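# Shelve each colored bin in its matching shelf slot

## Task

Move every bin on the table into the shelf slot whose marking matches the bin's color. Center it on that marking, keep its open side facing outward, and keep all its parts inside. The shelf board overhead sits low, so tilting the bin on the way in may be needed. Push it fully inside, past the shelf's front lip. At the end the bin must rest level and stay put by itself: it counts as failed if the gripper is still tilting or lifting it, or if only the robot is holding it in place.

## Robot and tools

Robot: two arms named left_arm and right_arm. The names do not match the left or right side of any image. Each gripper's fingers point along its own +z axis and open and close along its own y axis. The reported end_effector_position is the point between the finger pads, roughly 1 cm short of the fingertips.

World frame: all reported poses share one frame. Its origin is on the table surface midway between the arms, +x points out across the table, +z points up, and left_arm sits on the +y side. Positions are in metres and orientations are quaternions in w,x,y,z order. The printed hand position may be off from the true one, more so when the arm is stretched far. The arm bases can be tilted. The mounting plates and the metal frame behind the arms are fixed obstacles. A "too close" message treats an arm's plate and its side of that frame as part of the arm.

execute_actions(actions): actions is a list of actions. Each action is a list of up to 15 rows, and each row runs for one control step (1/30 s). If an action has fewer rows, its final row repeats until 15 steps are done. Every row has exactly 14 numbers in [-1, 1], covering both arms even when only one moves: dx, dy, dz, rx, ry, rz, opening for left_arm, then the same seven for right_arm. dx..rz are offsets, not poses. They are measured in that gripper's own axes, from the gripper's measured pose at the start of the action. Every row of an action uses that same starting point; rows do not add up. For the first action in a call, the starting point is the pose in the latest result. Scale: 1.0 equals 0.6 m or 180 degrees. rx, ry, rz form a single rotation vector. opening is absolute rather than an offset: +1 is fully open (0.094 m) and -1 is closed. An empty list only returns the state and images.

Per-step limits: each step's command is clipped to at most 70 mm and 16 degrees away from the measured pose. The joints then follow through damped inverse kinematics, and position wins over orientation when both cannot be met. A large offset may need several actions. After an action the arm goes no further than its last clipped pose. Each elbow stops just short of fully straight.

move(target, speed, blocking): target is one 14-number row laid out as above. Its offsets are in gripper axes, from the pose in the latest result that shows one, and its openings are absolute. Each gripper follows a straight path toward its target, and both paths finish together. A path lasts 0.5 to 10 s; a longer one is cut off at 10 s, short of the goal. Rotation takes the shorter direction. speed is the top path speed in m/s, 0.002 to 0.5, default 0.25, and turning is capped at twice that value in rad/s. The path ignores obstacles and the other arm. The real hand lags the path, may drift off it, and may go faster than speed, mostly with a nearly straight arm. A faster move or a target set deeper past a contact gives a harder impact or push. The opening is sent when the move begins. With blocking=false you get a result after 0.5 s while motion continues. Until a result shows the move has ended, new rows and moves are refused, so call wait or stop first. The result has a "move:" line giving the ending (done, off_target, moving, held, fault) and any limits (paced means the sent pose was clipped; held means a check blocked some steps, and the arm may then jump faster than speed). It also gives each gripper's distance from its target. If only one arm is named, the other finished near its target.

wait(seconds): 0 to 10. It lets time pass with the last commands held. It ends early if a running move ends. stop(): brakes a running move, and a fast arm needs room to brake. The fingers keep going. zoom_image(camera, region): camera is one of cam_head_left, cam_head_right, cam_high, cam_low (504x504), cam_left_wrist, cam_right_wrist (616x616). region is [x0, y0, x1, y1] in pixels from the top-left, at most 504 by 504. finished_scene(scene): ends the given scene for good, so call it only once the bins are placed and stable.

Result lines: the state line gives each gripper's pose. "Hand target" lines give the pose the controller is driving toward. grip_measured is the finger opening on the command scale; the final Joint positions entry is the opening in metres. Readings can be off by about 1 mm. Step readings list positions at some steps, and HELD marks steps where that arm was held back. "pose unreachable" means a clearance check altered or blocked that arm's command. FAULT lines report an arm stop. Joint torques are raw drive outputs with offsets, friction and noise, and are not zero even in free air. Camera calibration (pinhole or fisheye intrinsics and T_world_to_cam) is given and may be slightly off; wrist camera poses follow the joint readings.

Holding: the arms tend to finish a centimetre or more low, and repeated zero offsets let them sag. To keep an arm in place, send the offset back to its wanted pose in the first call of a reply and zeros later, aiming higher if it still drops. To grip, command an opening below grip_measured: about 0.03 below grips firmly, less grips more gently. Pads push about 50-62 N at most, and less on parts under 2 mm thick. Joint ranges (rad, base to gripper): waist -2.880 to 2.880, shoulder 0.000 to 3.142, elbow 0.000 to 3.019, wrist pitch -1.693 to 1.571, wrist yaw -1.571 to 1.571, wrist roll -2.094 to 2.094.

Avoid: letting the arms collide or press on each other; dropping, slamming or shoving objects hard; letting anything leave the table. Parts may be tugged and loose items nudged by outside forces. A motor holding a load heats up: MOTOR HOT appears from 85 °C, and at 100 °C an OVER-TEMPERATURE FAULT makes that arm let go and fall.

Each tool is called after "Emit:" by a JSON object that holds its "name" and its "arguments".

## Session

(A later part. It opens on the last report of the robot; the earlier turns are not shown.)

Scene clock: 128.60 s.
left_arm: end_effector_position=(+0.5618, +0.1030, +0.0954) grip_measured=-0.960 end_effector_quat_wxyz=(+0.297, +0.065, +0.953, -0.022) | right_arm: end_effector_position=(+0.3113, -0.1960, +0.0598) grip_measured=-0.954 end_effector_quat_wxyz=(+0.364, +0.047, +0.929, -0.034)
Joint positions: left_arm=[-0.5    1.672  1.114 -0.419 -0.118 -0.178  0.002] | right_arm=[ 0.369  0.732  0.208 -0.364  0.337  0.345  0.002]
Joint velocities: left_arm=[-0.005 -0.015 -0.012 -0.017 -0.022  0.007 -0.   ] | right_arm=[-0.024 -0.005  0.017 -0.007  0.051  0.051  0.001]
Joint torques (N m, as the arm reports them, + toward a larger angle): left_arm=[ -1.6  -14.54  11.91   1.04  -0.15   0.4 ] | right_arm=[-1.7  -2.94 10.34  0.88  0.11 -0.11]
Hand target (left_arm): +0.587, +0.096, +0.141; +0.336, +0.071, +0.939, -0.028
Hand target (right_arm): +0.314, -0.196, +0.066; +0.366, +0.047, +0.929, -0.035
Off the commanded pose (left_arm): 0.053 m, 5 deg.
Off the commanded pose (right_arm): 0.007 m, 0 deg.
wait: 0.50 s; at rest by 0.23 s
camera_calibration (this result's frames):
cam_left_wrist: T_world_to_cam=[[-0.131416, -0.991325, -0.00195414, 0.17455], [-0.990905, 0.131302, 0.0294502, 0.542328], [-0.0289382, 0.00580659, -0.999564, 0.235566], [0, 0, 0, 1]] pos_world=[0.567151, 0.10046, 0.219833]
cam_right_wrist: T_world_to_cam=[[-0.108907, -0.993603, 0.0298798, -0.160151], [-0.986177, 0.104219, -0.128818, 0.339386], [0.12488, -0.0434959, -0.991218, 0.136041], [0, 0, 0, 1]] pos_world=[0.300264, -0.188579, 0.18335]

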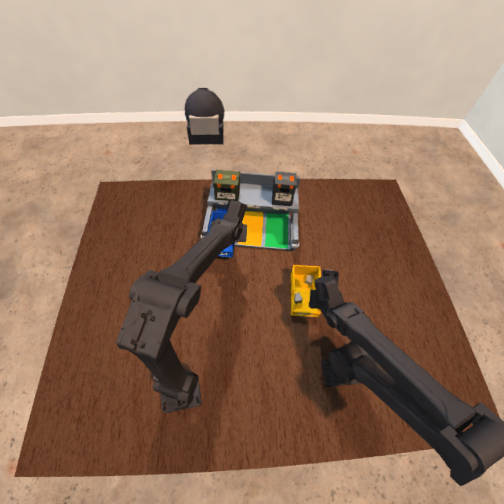

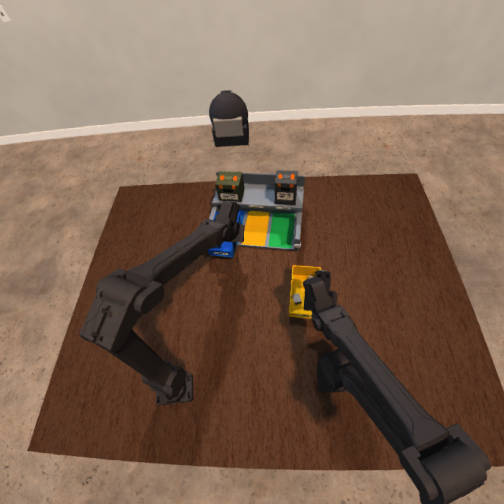

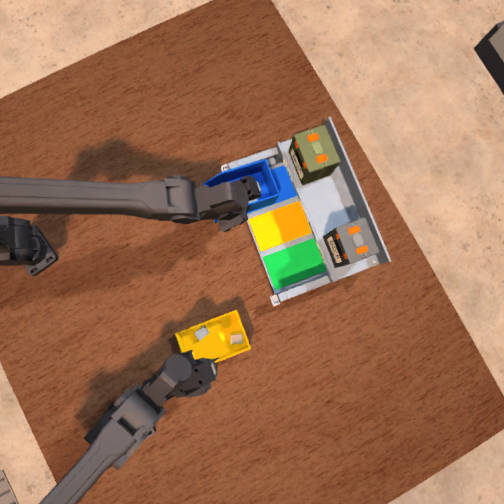

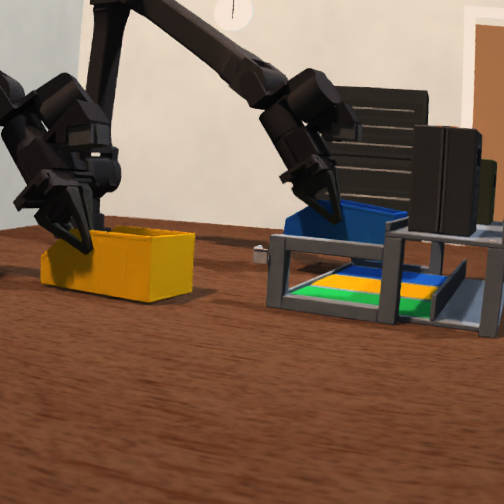

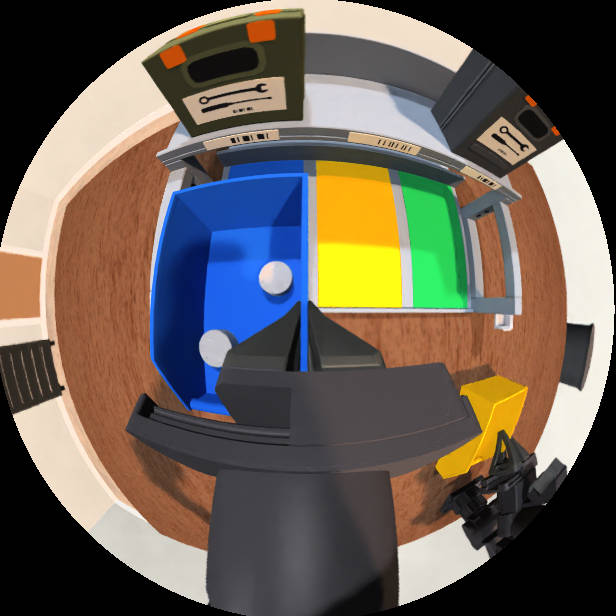

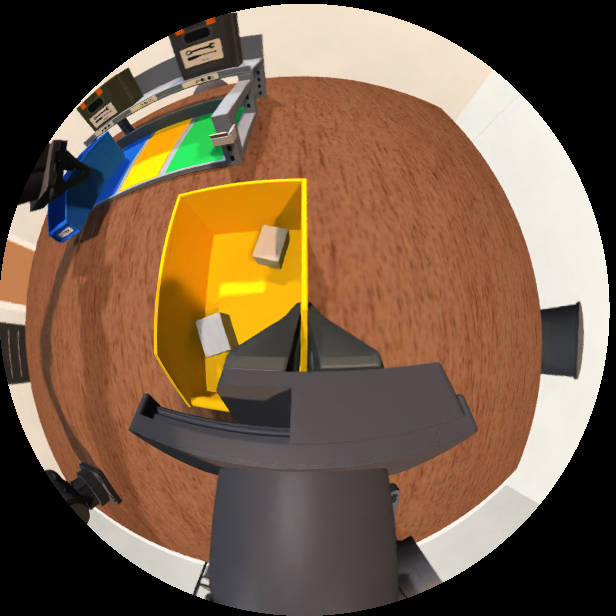

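Emit:
{"name": "execute_actions", "arguments": {"actions": [[[-0.078,-0.006,-0.03,0,-0.026,0,-1,-0.01,0,-0.005,0,0,0,-1],[-0.078,-0.006,-0.024,0,-0.026,0,-1,-0.01,0,-0.005,0,0,0,-1],[-0.078,-0.006,-0.018,0,-0.026,0,-1,-0.01,0,-0.005,0,0,0,-1],[-0.078,-0.006,-0.012,0,-0.026,0,-1,-0.01,0,-0.005,0,0,0,-1],[-0.078,-0.006,-0.006,0,-0.026,0,-1,-0.01,0,-0.005,0,0,0,-1],[-0.078,-0.006,0,0,-0.026,0,-1,-0.01,0,-0.005,0,0,0,-1],[-0.076,-0.006,0.008,0,-0.026,0,-1,-0.01,0,-0.005,0,0,0,-1]]]}}

Emit:
{"name": "zoom_image", "arguments": {"camera": "cam_low", "region": [250, 150, 504, 340]}}

Scene clock: 135.90 s.
left_arm: end_effector_position=(+0.5625, +0.1043, +0.0732) grip_measured=-0.960 end_effector_quat_wxyz=(+0.282, +0.065, +0.957, -0.014) | right_arm: end_effector_position=(+0.3110, -0.1956, +0.0596) grip_measured=-0.954 end_effector_quat_wxyz=(+0.364, +0.048, +0.930, -0.032)
Joint positions: left_arm=[-0.5    1.715  1.117 -0.413 -0.125 -0.178  0.002] | right_arm=[ 0.369  0.731  0.208 -0.366  0.335  0.347  0.002]
Joint velocities: left_arm=[-0.005  0.005  0.002 -0.002  0.022  0.007 -0.001] | right_arm=[ 0.005 -0.005  0.002  0.007  0.007 -0.066  0.001]
Joint torques (N m, as the arm reports them, + toward a larger angle): left_arm=[ -1.32 -14.42  11.85   2.52  -0.26   0.24] | right_arm=[-1.69 -2.9  10.35  0.83  0.1  -0.11]
Hand target (left_arm): +0.597, +0.096, +0.120; +0.336, +0.063, +0.940, -0.024
Hand target (right_arm): +0.314, -0.196, +0.066; +0.365, +0.047, +0.929, -0.034
Off the commanded pose (left_arm): 0.060 m, 7 deg.
Off the commanded pose (right_arm): 0.007 m, 0 deg.
Step readings (end_effector_position):
0: left_arm (+0.5618, +0.1030, +0.0954) | right_arm (+0.3113, -0.1960, +0.0598)
1: left_arm (+0.5619, +0.1033, +0.0954) | right_arm (+0.3112, -0.1959, +0.0598)
2: left_arm (+0.5620, +0.1037, +0.0955) | right_arm (+0.3112, -0.1957, +0.0597)
4: left_arm (+0.5621, +0.1040, +0.0949) | right_arm (+0.3110, -0.1957, +0.0596)
8: left_arm (+0.5619, +0.1041, +0.0857) | right_arm (+0.3110, -0.1957, +0.0597)
15: end_effector_position above
camera_calibration (this result's frames):
cam_left_wrist: T_world_to_cam=[[-0.127375, -0.991737, -0.0152687, 0.174633], [-0.990111, 0.126223, 0.0612271, 0.54126], [-0.058794, 0.0229165, -0.998007, 0.228291], [0, 0, 0, 1]] pos_world=[0.571573, 0.0996386, 0.197363]
cam_right_wrist: T_world_to_cam=[[-0.108587, -0.993718, 0.0270862, -0.159796], [-0.986369, 0.104316, -0.12726, 0.339008], [0.123635, -0.0405359, -0.991499, 0.136956], [0, 0, 0, 1]] pos_world=[0.300102, -0.188604, 0.183263]

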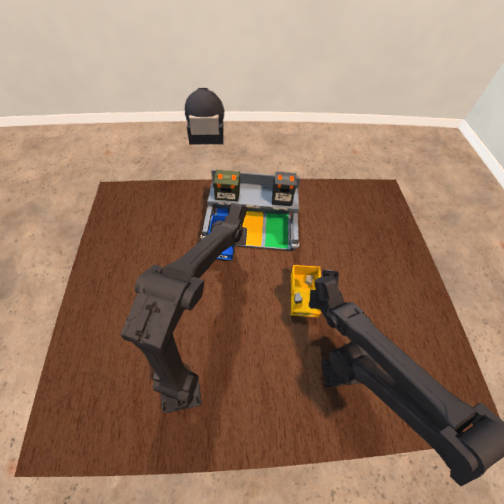

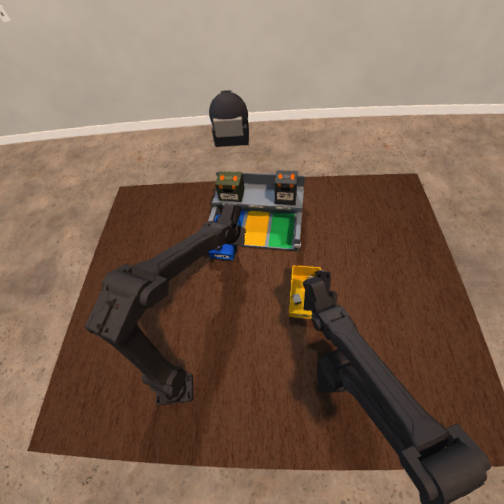

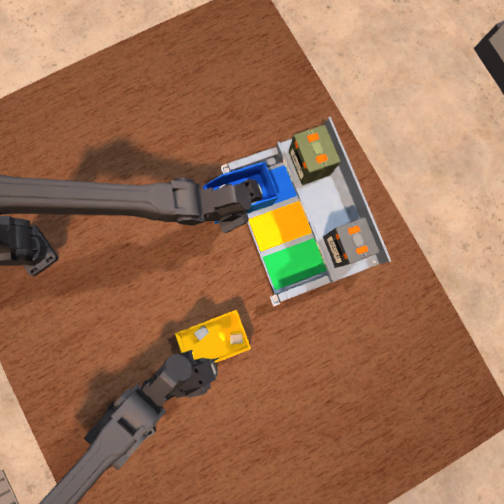

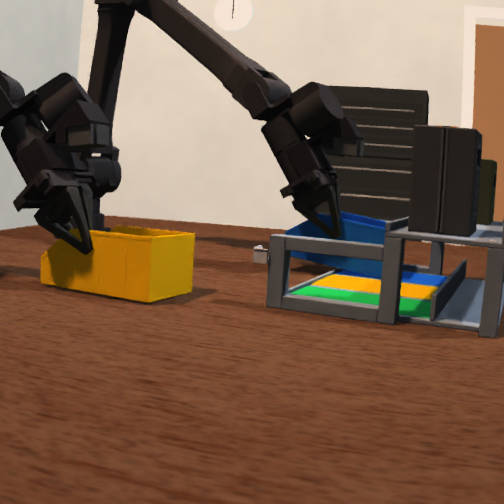

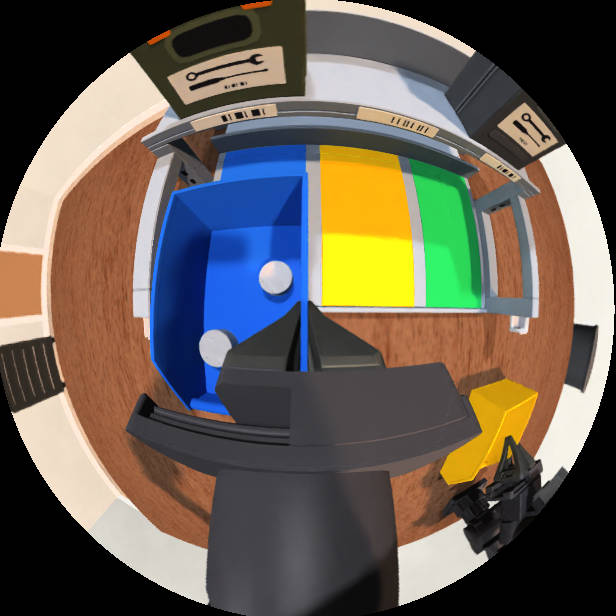

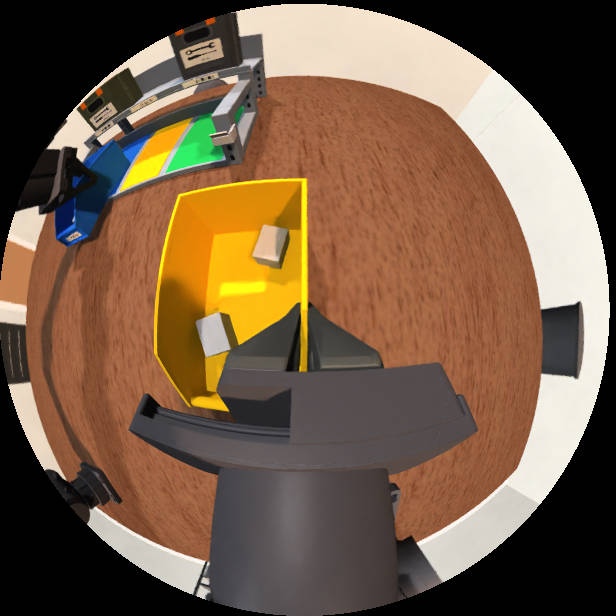

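Region (250, 150, 504, 340) of cam_low's 504x504 image, scaled by 1.984, with more detail than that image has; it fills the top 377 rows of this view, and the rest is white.

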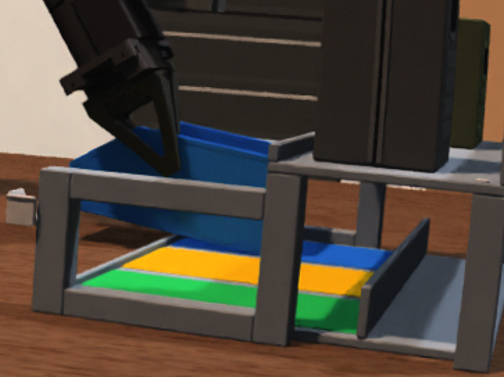

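Emit:
{"name": "execute_actions", "arguments": {"actions": [[[-0.102,-0.008,-0.005,0.006,-0.034,-0.004,-1,-0.01,0,-0.005,0,0,0,-1]],[[-0.104,-0.006,-0.008,0.005,-0.03,0,-1,-0.01,0,-0.005,0,0,0,-1]],[[-0.104,-0.006,-0.008,0.005,-0.03,0,-1,-0.01,0,-0.005,0,0,0,-1]]]}}

Emit:
{"name": "zoom_image", "arguments": {"camera": "cam_low", "region": [250, 150, 504, 340]}}

Scene clock: 143.47 s.
left_arm: end_effector_position=(+0.5987, +0.0948, +0.0721) grip_measured=-0.960 end_effector_quat_wxyz=(+0.292, +0.062, +0.954, -0.022) | right_arm: end_effector_position=(+0.3104, -0.1951, +0.0593) grip_measured=-0.954 end_effector_quat_wxyz=(+0.362, +0.048, +0.930, -0.030)
Joint positions: left_arm=[-0.49   1.792  1.214 -0.408 -0.11  -0.176  0.002] | right_arm=[ 0.369  0.73   0.208 -0.369  0.33   0.35   0.002]
Joint velocities: left_arm=[-0.015 -0.024  0.002  0.002 -0.037 -0.022  0.001] | right_arm=[-0.015 -0.005 -0.002 -0.002 -0.007 -0.051  0.   ]
Joint torques (N m, as the arm reports them, + toward a larger angle): left_arm=[ -0.26 -15.11  12.13   1.66  -0.05   0.37] | right_arm=[-1.7  -2.92 10.36  0.76  0.03 -0.1 ]
Hand target (left_arm): +0.630, +0.090, +0.112; +0.333, +0.064, +0.940, -0.029
Hand target (right_arm): +0.313, -0.195, +0.065; +0.362, +0.048, +0.930, -0.031
Off the commanded pose (left_arm): 0.053 m, 5 deg.
Off the commanded pose (right_arm): 0.007 m, 0 deg.
Step readings (end_effector_position; steps 1 to 15: 1st action; 16 to 30: 2nd action; 31 to 45: 3rd action):
0: left_arm (+0.5625, +0.1043, +0.0732) | right_arm (+0.3110, -0.1956, +0.0596)
1: left_arm (+0.5626, +0.1039, +0.0726) | right_arm (+0.3110, -0.1956, +0.0596)
2: left_arm (+0.5637, +0.1035, +0.0722) | right_arm (+0.3108, -0.1955, +0.0595)
4: left_arm (+0.5675, +0.1022, +0.0722) | right_arm (+0.3107, -0.1955, +0.0594)
8: left_arm (+0.5721, +0.1009, +0.0721) | right_arm (+0.3107, -0.1954, +0.0594)
15: left_arm (+0.5723, +0.1011, +0.0718) | right_arm (+0.3107, -0.1954, +0.0594)
16: left_arm (+0.5729, +0.1007, +0.0720) | right_arm (+0.3107, -0.1953, +0.0595)
17: left_arm (+0.5748, +0.1002, +0.0724) | right_arm (+0.3107, -0.1953, +0.0595)
19: left_arm (+0.5797, +0.0987, +0.0723) | right_arm (+0.3106, -0.1953, +0.0594)
23: left_arm (+0.5854, +0.0979, +0.0720) | right_arm (+0.3105, -0.1952, +0.0594)
30: left_arm (+0.5855, +0.0978, +0.0722) | right_arm (+0.3105, -0.1952, +0.0593)
31: left_arm (+0.5862, +0.0977, +0.0721) | right_arm (+0.3104, -0.1952, +0.0593)
32: left_arm (+0.5880, +0.0970, +0.0725) | right_arm (+0.3104, -0.1951, +0.0593)
34: left_arm (+0.5929, +0.0957, +0.0723) | right_arm (+0.3104, -0.1951, +0.0593)
38: left_arm (+0.5985, +0.0946, +0.0722) | right_arm (+0.3104, -0.1951, +0.0593)
45: end_effector_position above
camera_calibration (this result's frames):
cam_left_wrist: T_world_to_cam=[[-0.126829, -0.991924, 0.00120256, 0.168371], [-0.991153, 0.126778, 0.0392906, 0.580483], [-0.0391257, 0.00379129, -0.999227, 0.219656], [0, 0, 0, 1]] pos_world=[0.605296, 0.0925862, 0.196476]
cam_right_wrist: T_world_to_cam=[[-0.108125, -0.993872, 0.0229824, -0.159261], [-0.986745, 0.104478, -0.124176, 0.338328], [0.121013, -0.0361042, -0.991994, 0.138398], [0, 0, 0, 1]] pos_world=[0.299876, -0.188636, 0.182962]

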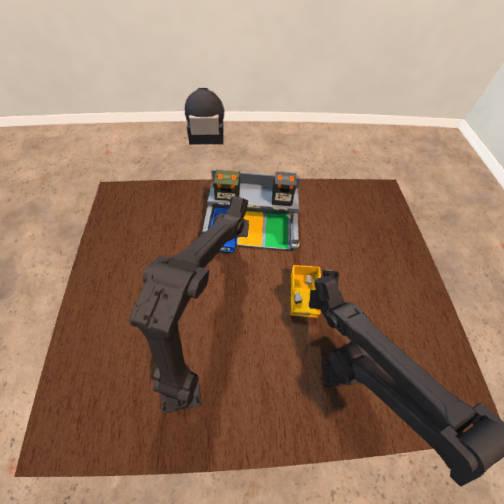

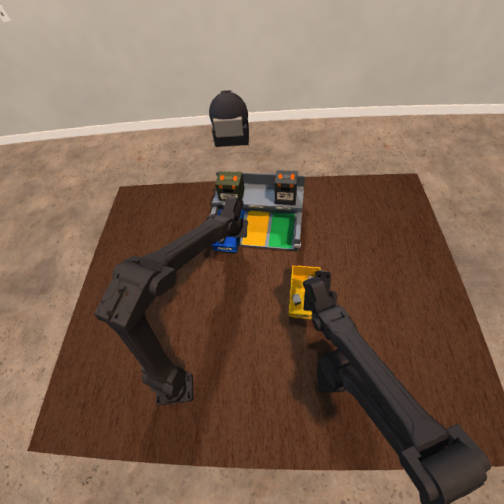

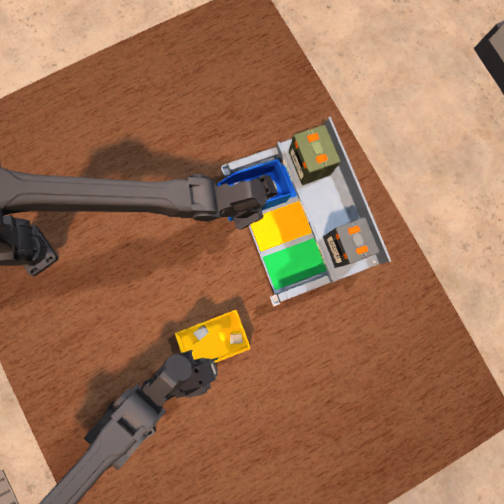

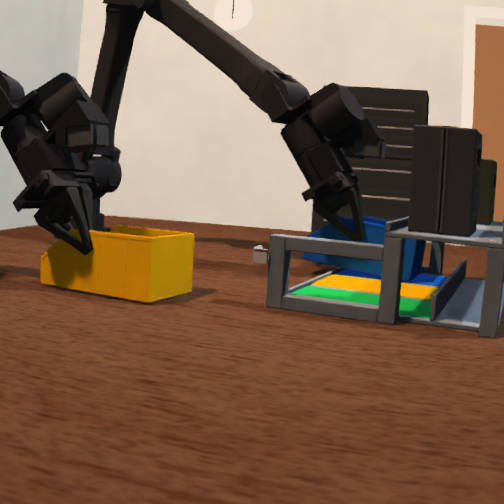

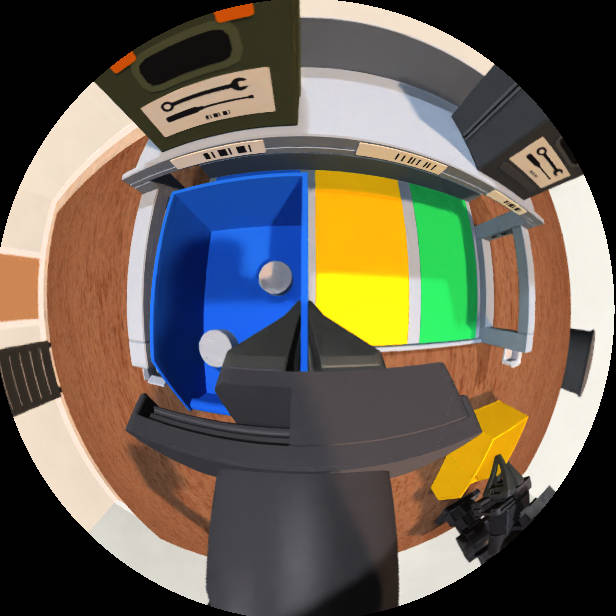

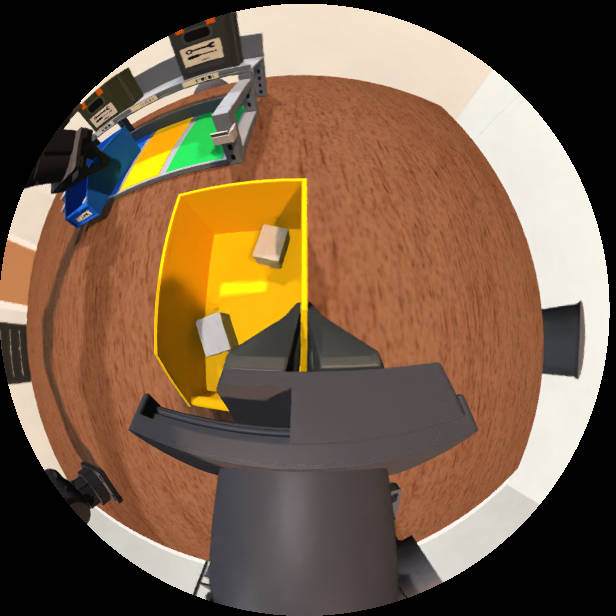

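Region (250, 150, 504, 340) of cam_low's 504x504 image, scaled by 1.984, with more detail than that image has; it fills the top 377 rows of this view, and the rest is white.

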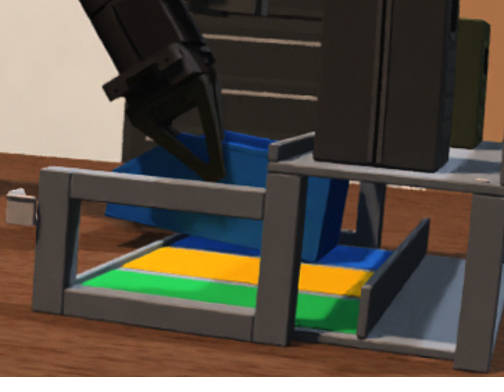

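Drifted about 4 mm toward -y; correcting that while continuing.

Emit:
{"name": "execute_actions", "arguments": {"actions": [[[-0.104,0.006,-0.006,0.002,-0.034,0,-1,-0.01,0,-0.005,0,0,0,-1]],[[-0.104,0.004,-0.008,0.002,-0.034,0,-1,-0.01,0,-0.005,0,0,0,-1]],[[-0.104,0.002,-0.008,0.002,-0.034,0,-1,-0.01,0,-0.005,0,0,0,-1]]]}}

Emit:
{"name": "zoom_image", "arguments": {"camera": "cam_low", "region": [250, 150, 504, 340]}}

Scene clock: 149.40 s.
left_arm: end_effector_position=(+0.6288, +0.1024, +0.0703) grip_measured=-0.960 end_effector_quat_wxyz=(+0.300, +0.059, +0.952, -0.017) | right_arm: end_effector_position=(+0.3102, -0.1949, +0.0592) grip_measured=-0.954 end_effector_quat_wxyz=(+0.362, +0.048, +0.931, -0.029)
Joint positions: left_arm=[-0.464  1.849  1.287 -0.408 -0.11  -0.156  0.002] | right_arm=[ 0.369  0.729  0.208 -0.371  0.328  0.351  0.002]
Joint velocities: left_arm=[-0.005  0.005 -0.017  0.007 -0.007  0.022 -0.   ] | right_arm=[-0.015 -0.005  0.007  0.012 -0.022 -0.037 -0.   ]
Joint torques (N m, as the arm reports them, + toward a larger angle): left_arm=[ -0.47 -15.98  11.94   2.4   -0.15   0.35] | right_arm=[-1.72 -2.92 10.35  0.76 -0.01 -0.1 ]
Hand target (left_arm): +0.663, +0.099, +0.112; +0.348, +0.059, +0.936, -0.023
Hand target (right_arm): +0.313, -0.195, +0.065; +0.362, +0.048, +0.930, -0.029
Off the commanded pose (left_arm): 0.056 m, 6 deg.
Off the commanded pose (right_arm): 0.007 m, 0 deg.
Step readings (end_effector_position; steps 1 to 15: 1st action; 16 to 30: 2nd action; 31 to 45: 3rd action):
0: left_arm (+0.5987, +0.0948, +0.0721) | right_arm (+0.3104, -0.1951, +0.0593)
1: left_arm (+0.5991, +0.0949, +0.0719) | right_arm (+0.3104, -0.1950, +0.0593)
2: left_arm (+0.6005, +0.0950, +0.0721) | right_arm (+0.3104, -0.1950, +0.0593)
4: left_arm (+0.6044, +0.0961, +0.0716) | right_arm (+0.3104, -0.1950, +0.0594)
8: left_arm (+0.6093, +0.0988, +0.0714) | right_arm (+0.3103, -0.1950, +0.0592)
15: left_arm (+0.6095, +0.0992, +0.0713) | right_arm (+0.3102, -0.1950, +0.0592)
16: left_arm (+0.6101, +0.0993, +0.0713) | right_arm (+0.3103, -0.1950, +0.0592)
17: left_arm (+0.6113, +0.0994, +0.0713) | right_arm (+0.3102, -0.1949, +0.0592)
19: left_arm (+0.6148, +0.0998, +0.0709) | right_arm (+0.3102, -0.1949, +0.0592)
23: left_arm (+0.6191, +0.1017, +0.0707) | right_arm (+0.3102, -0.1949, +0.0592)
30: left_arm (+0.6194, +0.1018, +0.0708) | right_arm (+0.3102, -0.1949, +0.0592)
31: left_arm (+0.6199, +0.1019, +0.0708) | right_arm (+0.3102, -0.1949, +0.0592)
32: left_arm (+0.6212, +0.1018, +0.0710) | right_arm (+0.3102, -0.1949, +0.0592)
34: left_arm (+0.6247, +0.1017, +0.0706) | right_arm (+0.3102, -0.1949, +0.0592)
38: left_arm (+0.6287, +0.1025, +0.0701) | right_arm (+0.3102, -0.1949, +0.0592)
45: end_effector_position above
camera_calibration (this result's frames):
cam_left_wrist: T_world_to_cam=[[-0.117507, -0.993046, -0.0072222, 0.174562], [-0.992817, 0.117309, 0.0235142, 0.612571], [-0.0225035, 0.0099334, -0.999697, 0.207974], [0, 0, 0, 1]] pos_world=[0.633363, 0.0994224, 0.194768]
cam_right_wrist: T_world_to_cam=[[-0.107754, -0.993955, 0.0210606, -0.159041], [-0.986878, 0.104376, -0.123194, 0.338065], [0.120251, -0.0340589, -0.992159, 0.139009], [0, 0, 0, 1]] pos_world=[0.299776, -0.188631, 0.182916]

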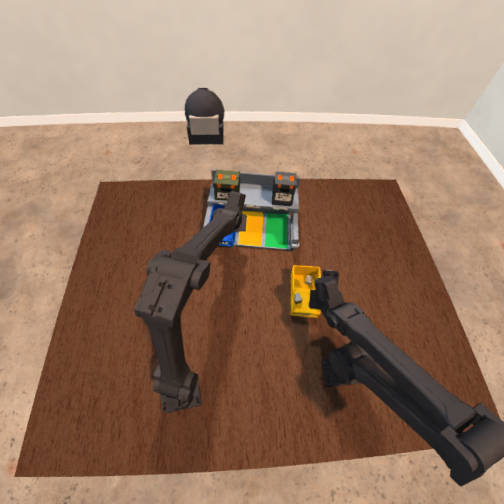

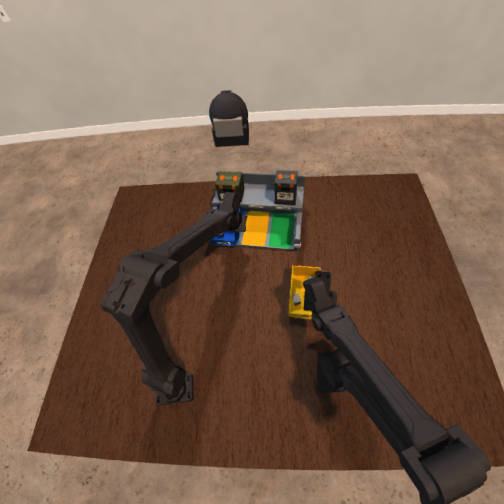

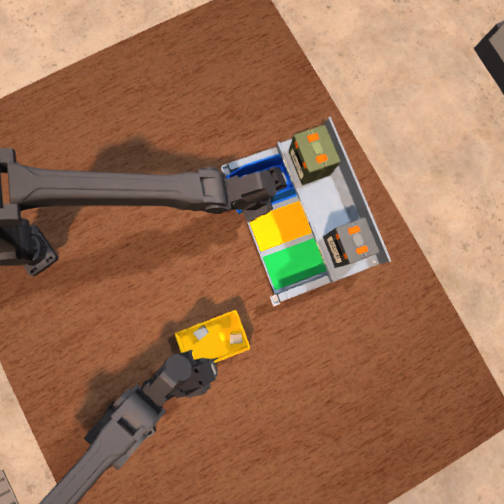

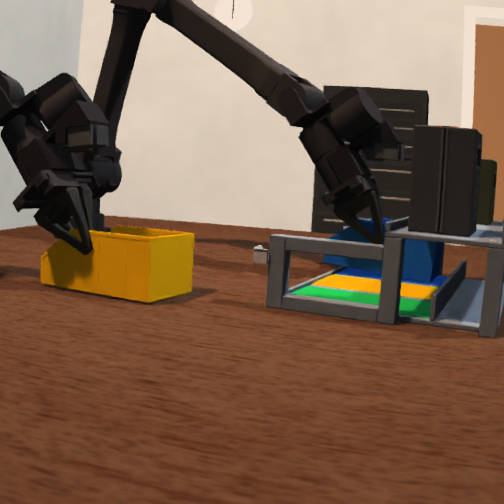

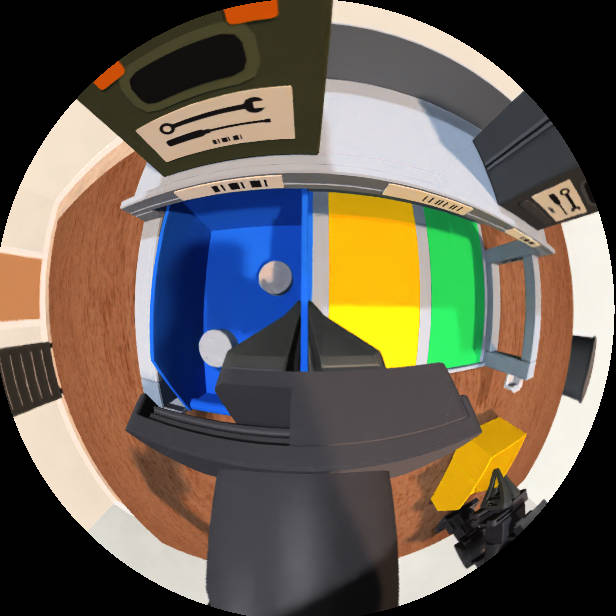

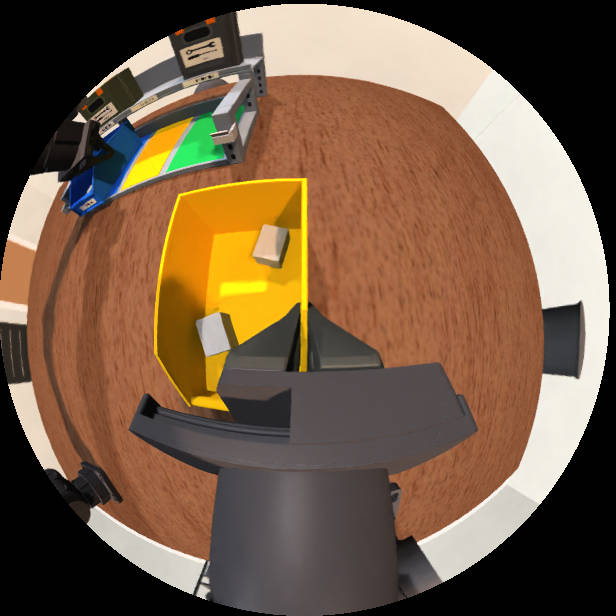

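Region (250, 150, 504, 340) of cam_low's 504x504 image, scaled by 1.984, with more detail than that image has; it fills the top 377 rows of this view, and the rest is white.

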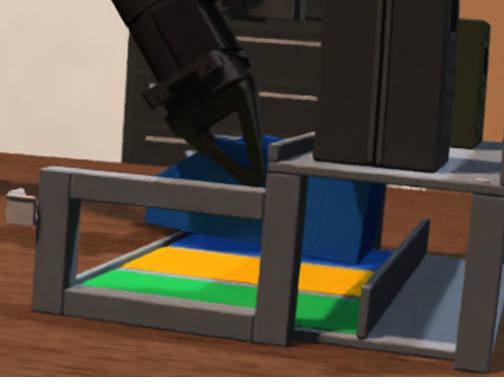

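Emit:
{"name": "execute_actions", "arguments": {"actions": [[[-0.104,-0.012,-0.006,0.004,-0.032,0,-1,-0.01,0,-0.005,0,0,0,-1]],[[-0.1,-0.01,-0.008,0.004,-0.032,0,-1,-0.01,0,-0.005,0,0,0,-1]]]}}

Emit:
{"name": "zoom_image", "arguments": {"camera": "cam_low", "region": [250, 150, 504, 340]}}

Scene clock: 154.90 s.
left_arm: end_effector_position=(+0.6510, +0.0952, +0.0692) grip_measured=-0.960 end_effector_quat_wxyz=(+0.307, +0.058, +0.950, -0.019) | right_arm: end_effector_position=(+0.3102, -0.1949, +0.0592) grip_measured=-0.954 end_effector_quat_wxyz=(+0.362, +0.048, +0.931, -0.029)
Joint positions: left_arm=[-0.464  1.898  1.353 -0.408 -0.11  -0.156  0.002] | right_arm=[ 0.369  0.729  0.208 -0.371  0.328  0.351  0.002]
Joint velocities: left_arm=[ 0.005 -0.005 -0.007 -0.002 -0.007 -0.007 -0.   ] | right_arm=[ 0.015  0.005 -0.012  0.002  0.007 -0.007 -0.001]
Joint torques (N m, as the arm reports them, + toward a larger angle): left_arm=[ -1.77 -16.26  12.27   2.19  -0.11   0.29] | right_arm=[-1.72 -2.95 10.35  0.74 -0.01 -0.1 ]
Hand target (left_arm): +0.682, +0.088, +0.110; +0.351, +0.059, +0.934, -0.027
Hand target (right_arm): +0.313, -0.195, +0.065; +0.362, +0.048, +0.930, -0.029
Off the commanded pose (left_arm): 0.054 m, 5 deg.
Off the commanded pose (right_arm): 0.007 m, 0 deg.
Step readings (end_effector_position; steps 1 to 15: 1st action; 16 to 30: 2nd action):
0: left_arm (+0.6288, +0.1024, +0.0703) | right_arm (+0.3102, -0.1949, +0.0592)
1: left_arm (+0.6294, +0.1022, +0.0702) | right_arm (+0.3102, -0.1949, +0.0592)
2: left_arm (+0.6313, +0.1016, +0.0705) | right_arm (+0.3102, -0.1949, +0.0592)
4: left_arm (+0.6363, +0.1000, +0.0699) | right_arm (+0.3102, -0.1949, +0.0592)
8: left_arm (+0.6417, +0.0982, +0.0698) | right_arm (+0.3102, -0.1949, +0.0592)
15: left_arm (+0.6418, +0.0982, +0.0697) | right_arm (+0.3102, -0.1949, +0.0592)
16: left_arm (+0.6423, +0.0980, +0.0697) | right_arm (+0.3102, -0.1949, +0.0592)
17: left_arm (+0.6438, +0.0976, +0.0700) | right_arm (+0.3102, -0.1949, +0.0592)
19: left_arm (+0.6473, +0.0964, +0.0695) | right_arm (+0.3102, -0.1949, +0.0592)
23: left_arm (+0.6511, +0.0952, +0.0694) | right_arm (+0.3102, -0.1949, +0.0592)
30: end_effector_position above
camera_calibration (this result's frames):
cam_left_wrist: T_world_to_cam=[[-0.117419, -0.993074, -0.00404024, 0.169745], [-0.993059, 0.117387, 0.00742474, 0.636787], [-0.00689905, 0.004884, -0.999964, 0.197757], [0, 0, 0, 1]] pos_world=[0.653663, 0.0928536, 0.193708]
cam_right_wrist: T_world_to_cam=[[-0.107754, -0.993955, 0.0210606, -0.159041], [-0.986878, 0.104376, -0.123194, 0.338065], [0.120251, -0.0340589, -0.992159, 0.139009], [0, 0, 0, 1]] pos_world=[0.299776, -0.188631, 0.182916]

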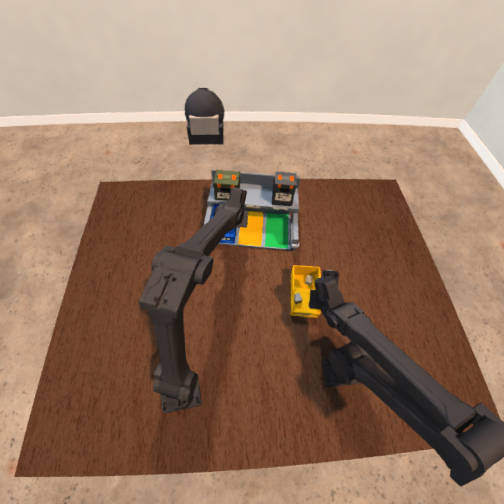

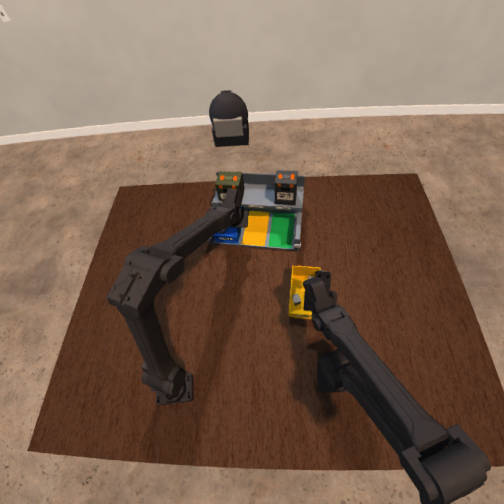

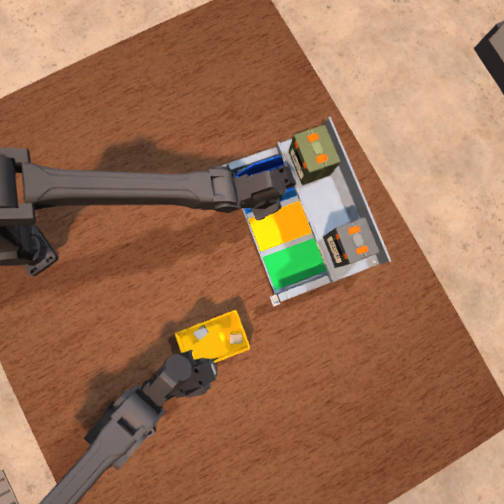

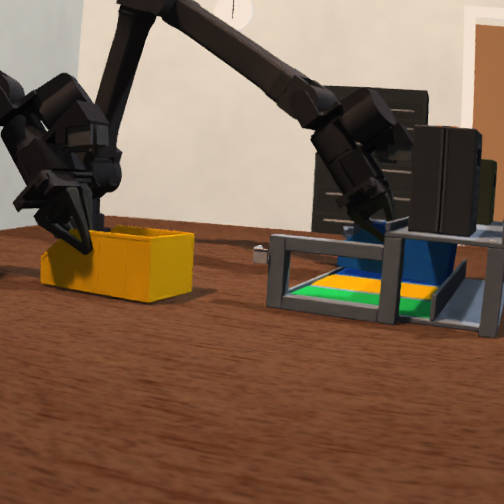

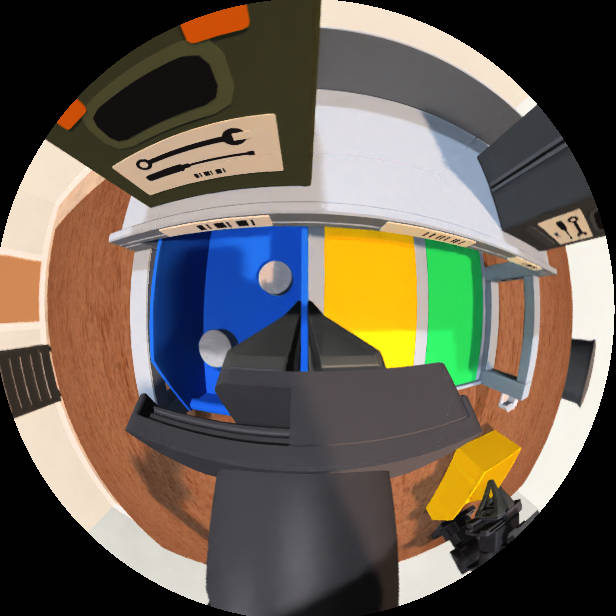

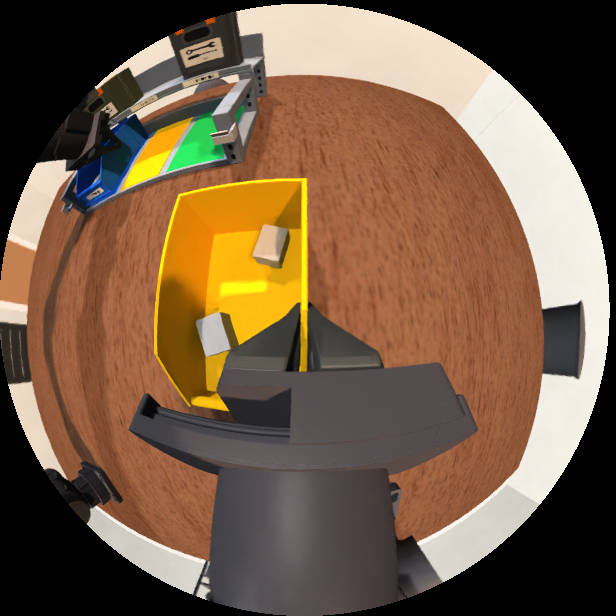

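Region (250, 150, 504, 340) of cam_low's 504x504 image, scaled by 1.984, with more detail than that image has; it fills the top 377 rows of this view, and the rest is white.

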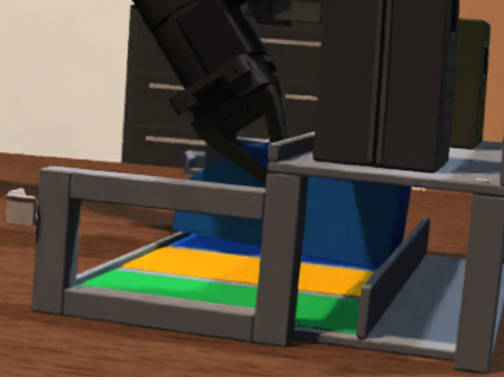

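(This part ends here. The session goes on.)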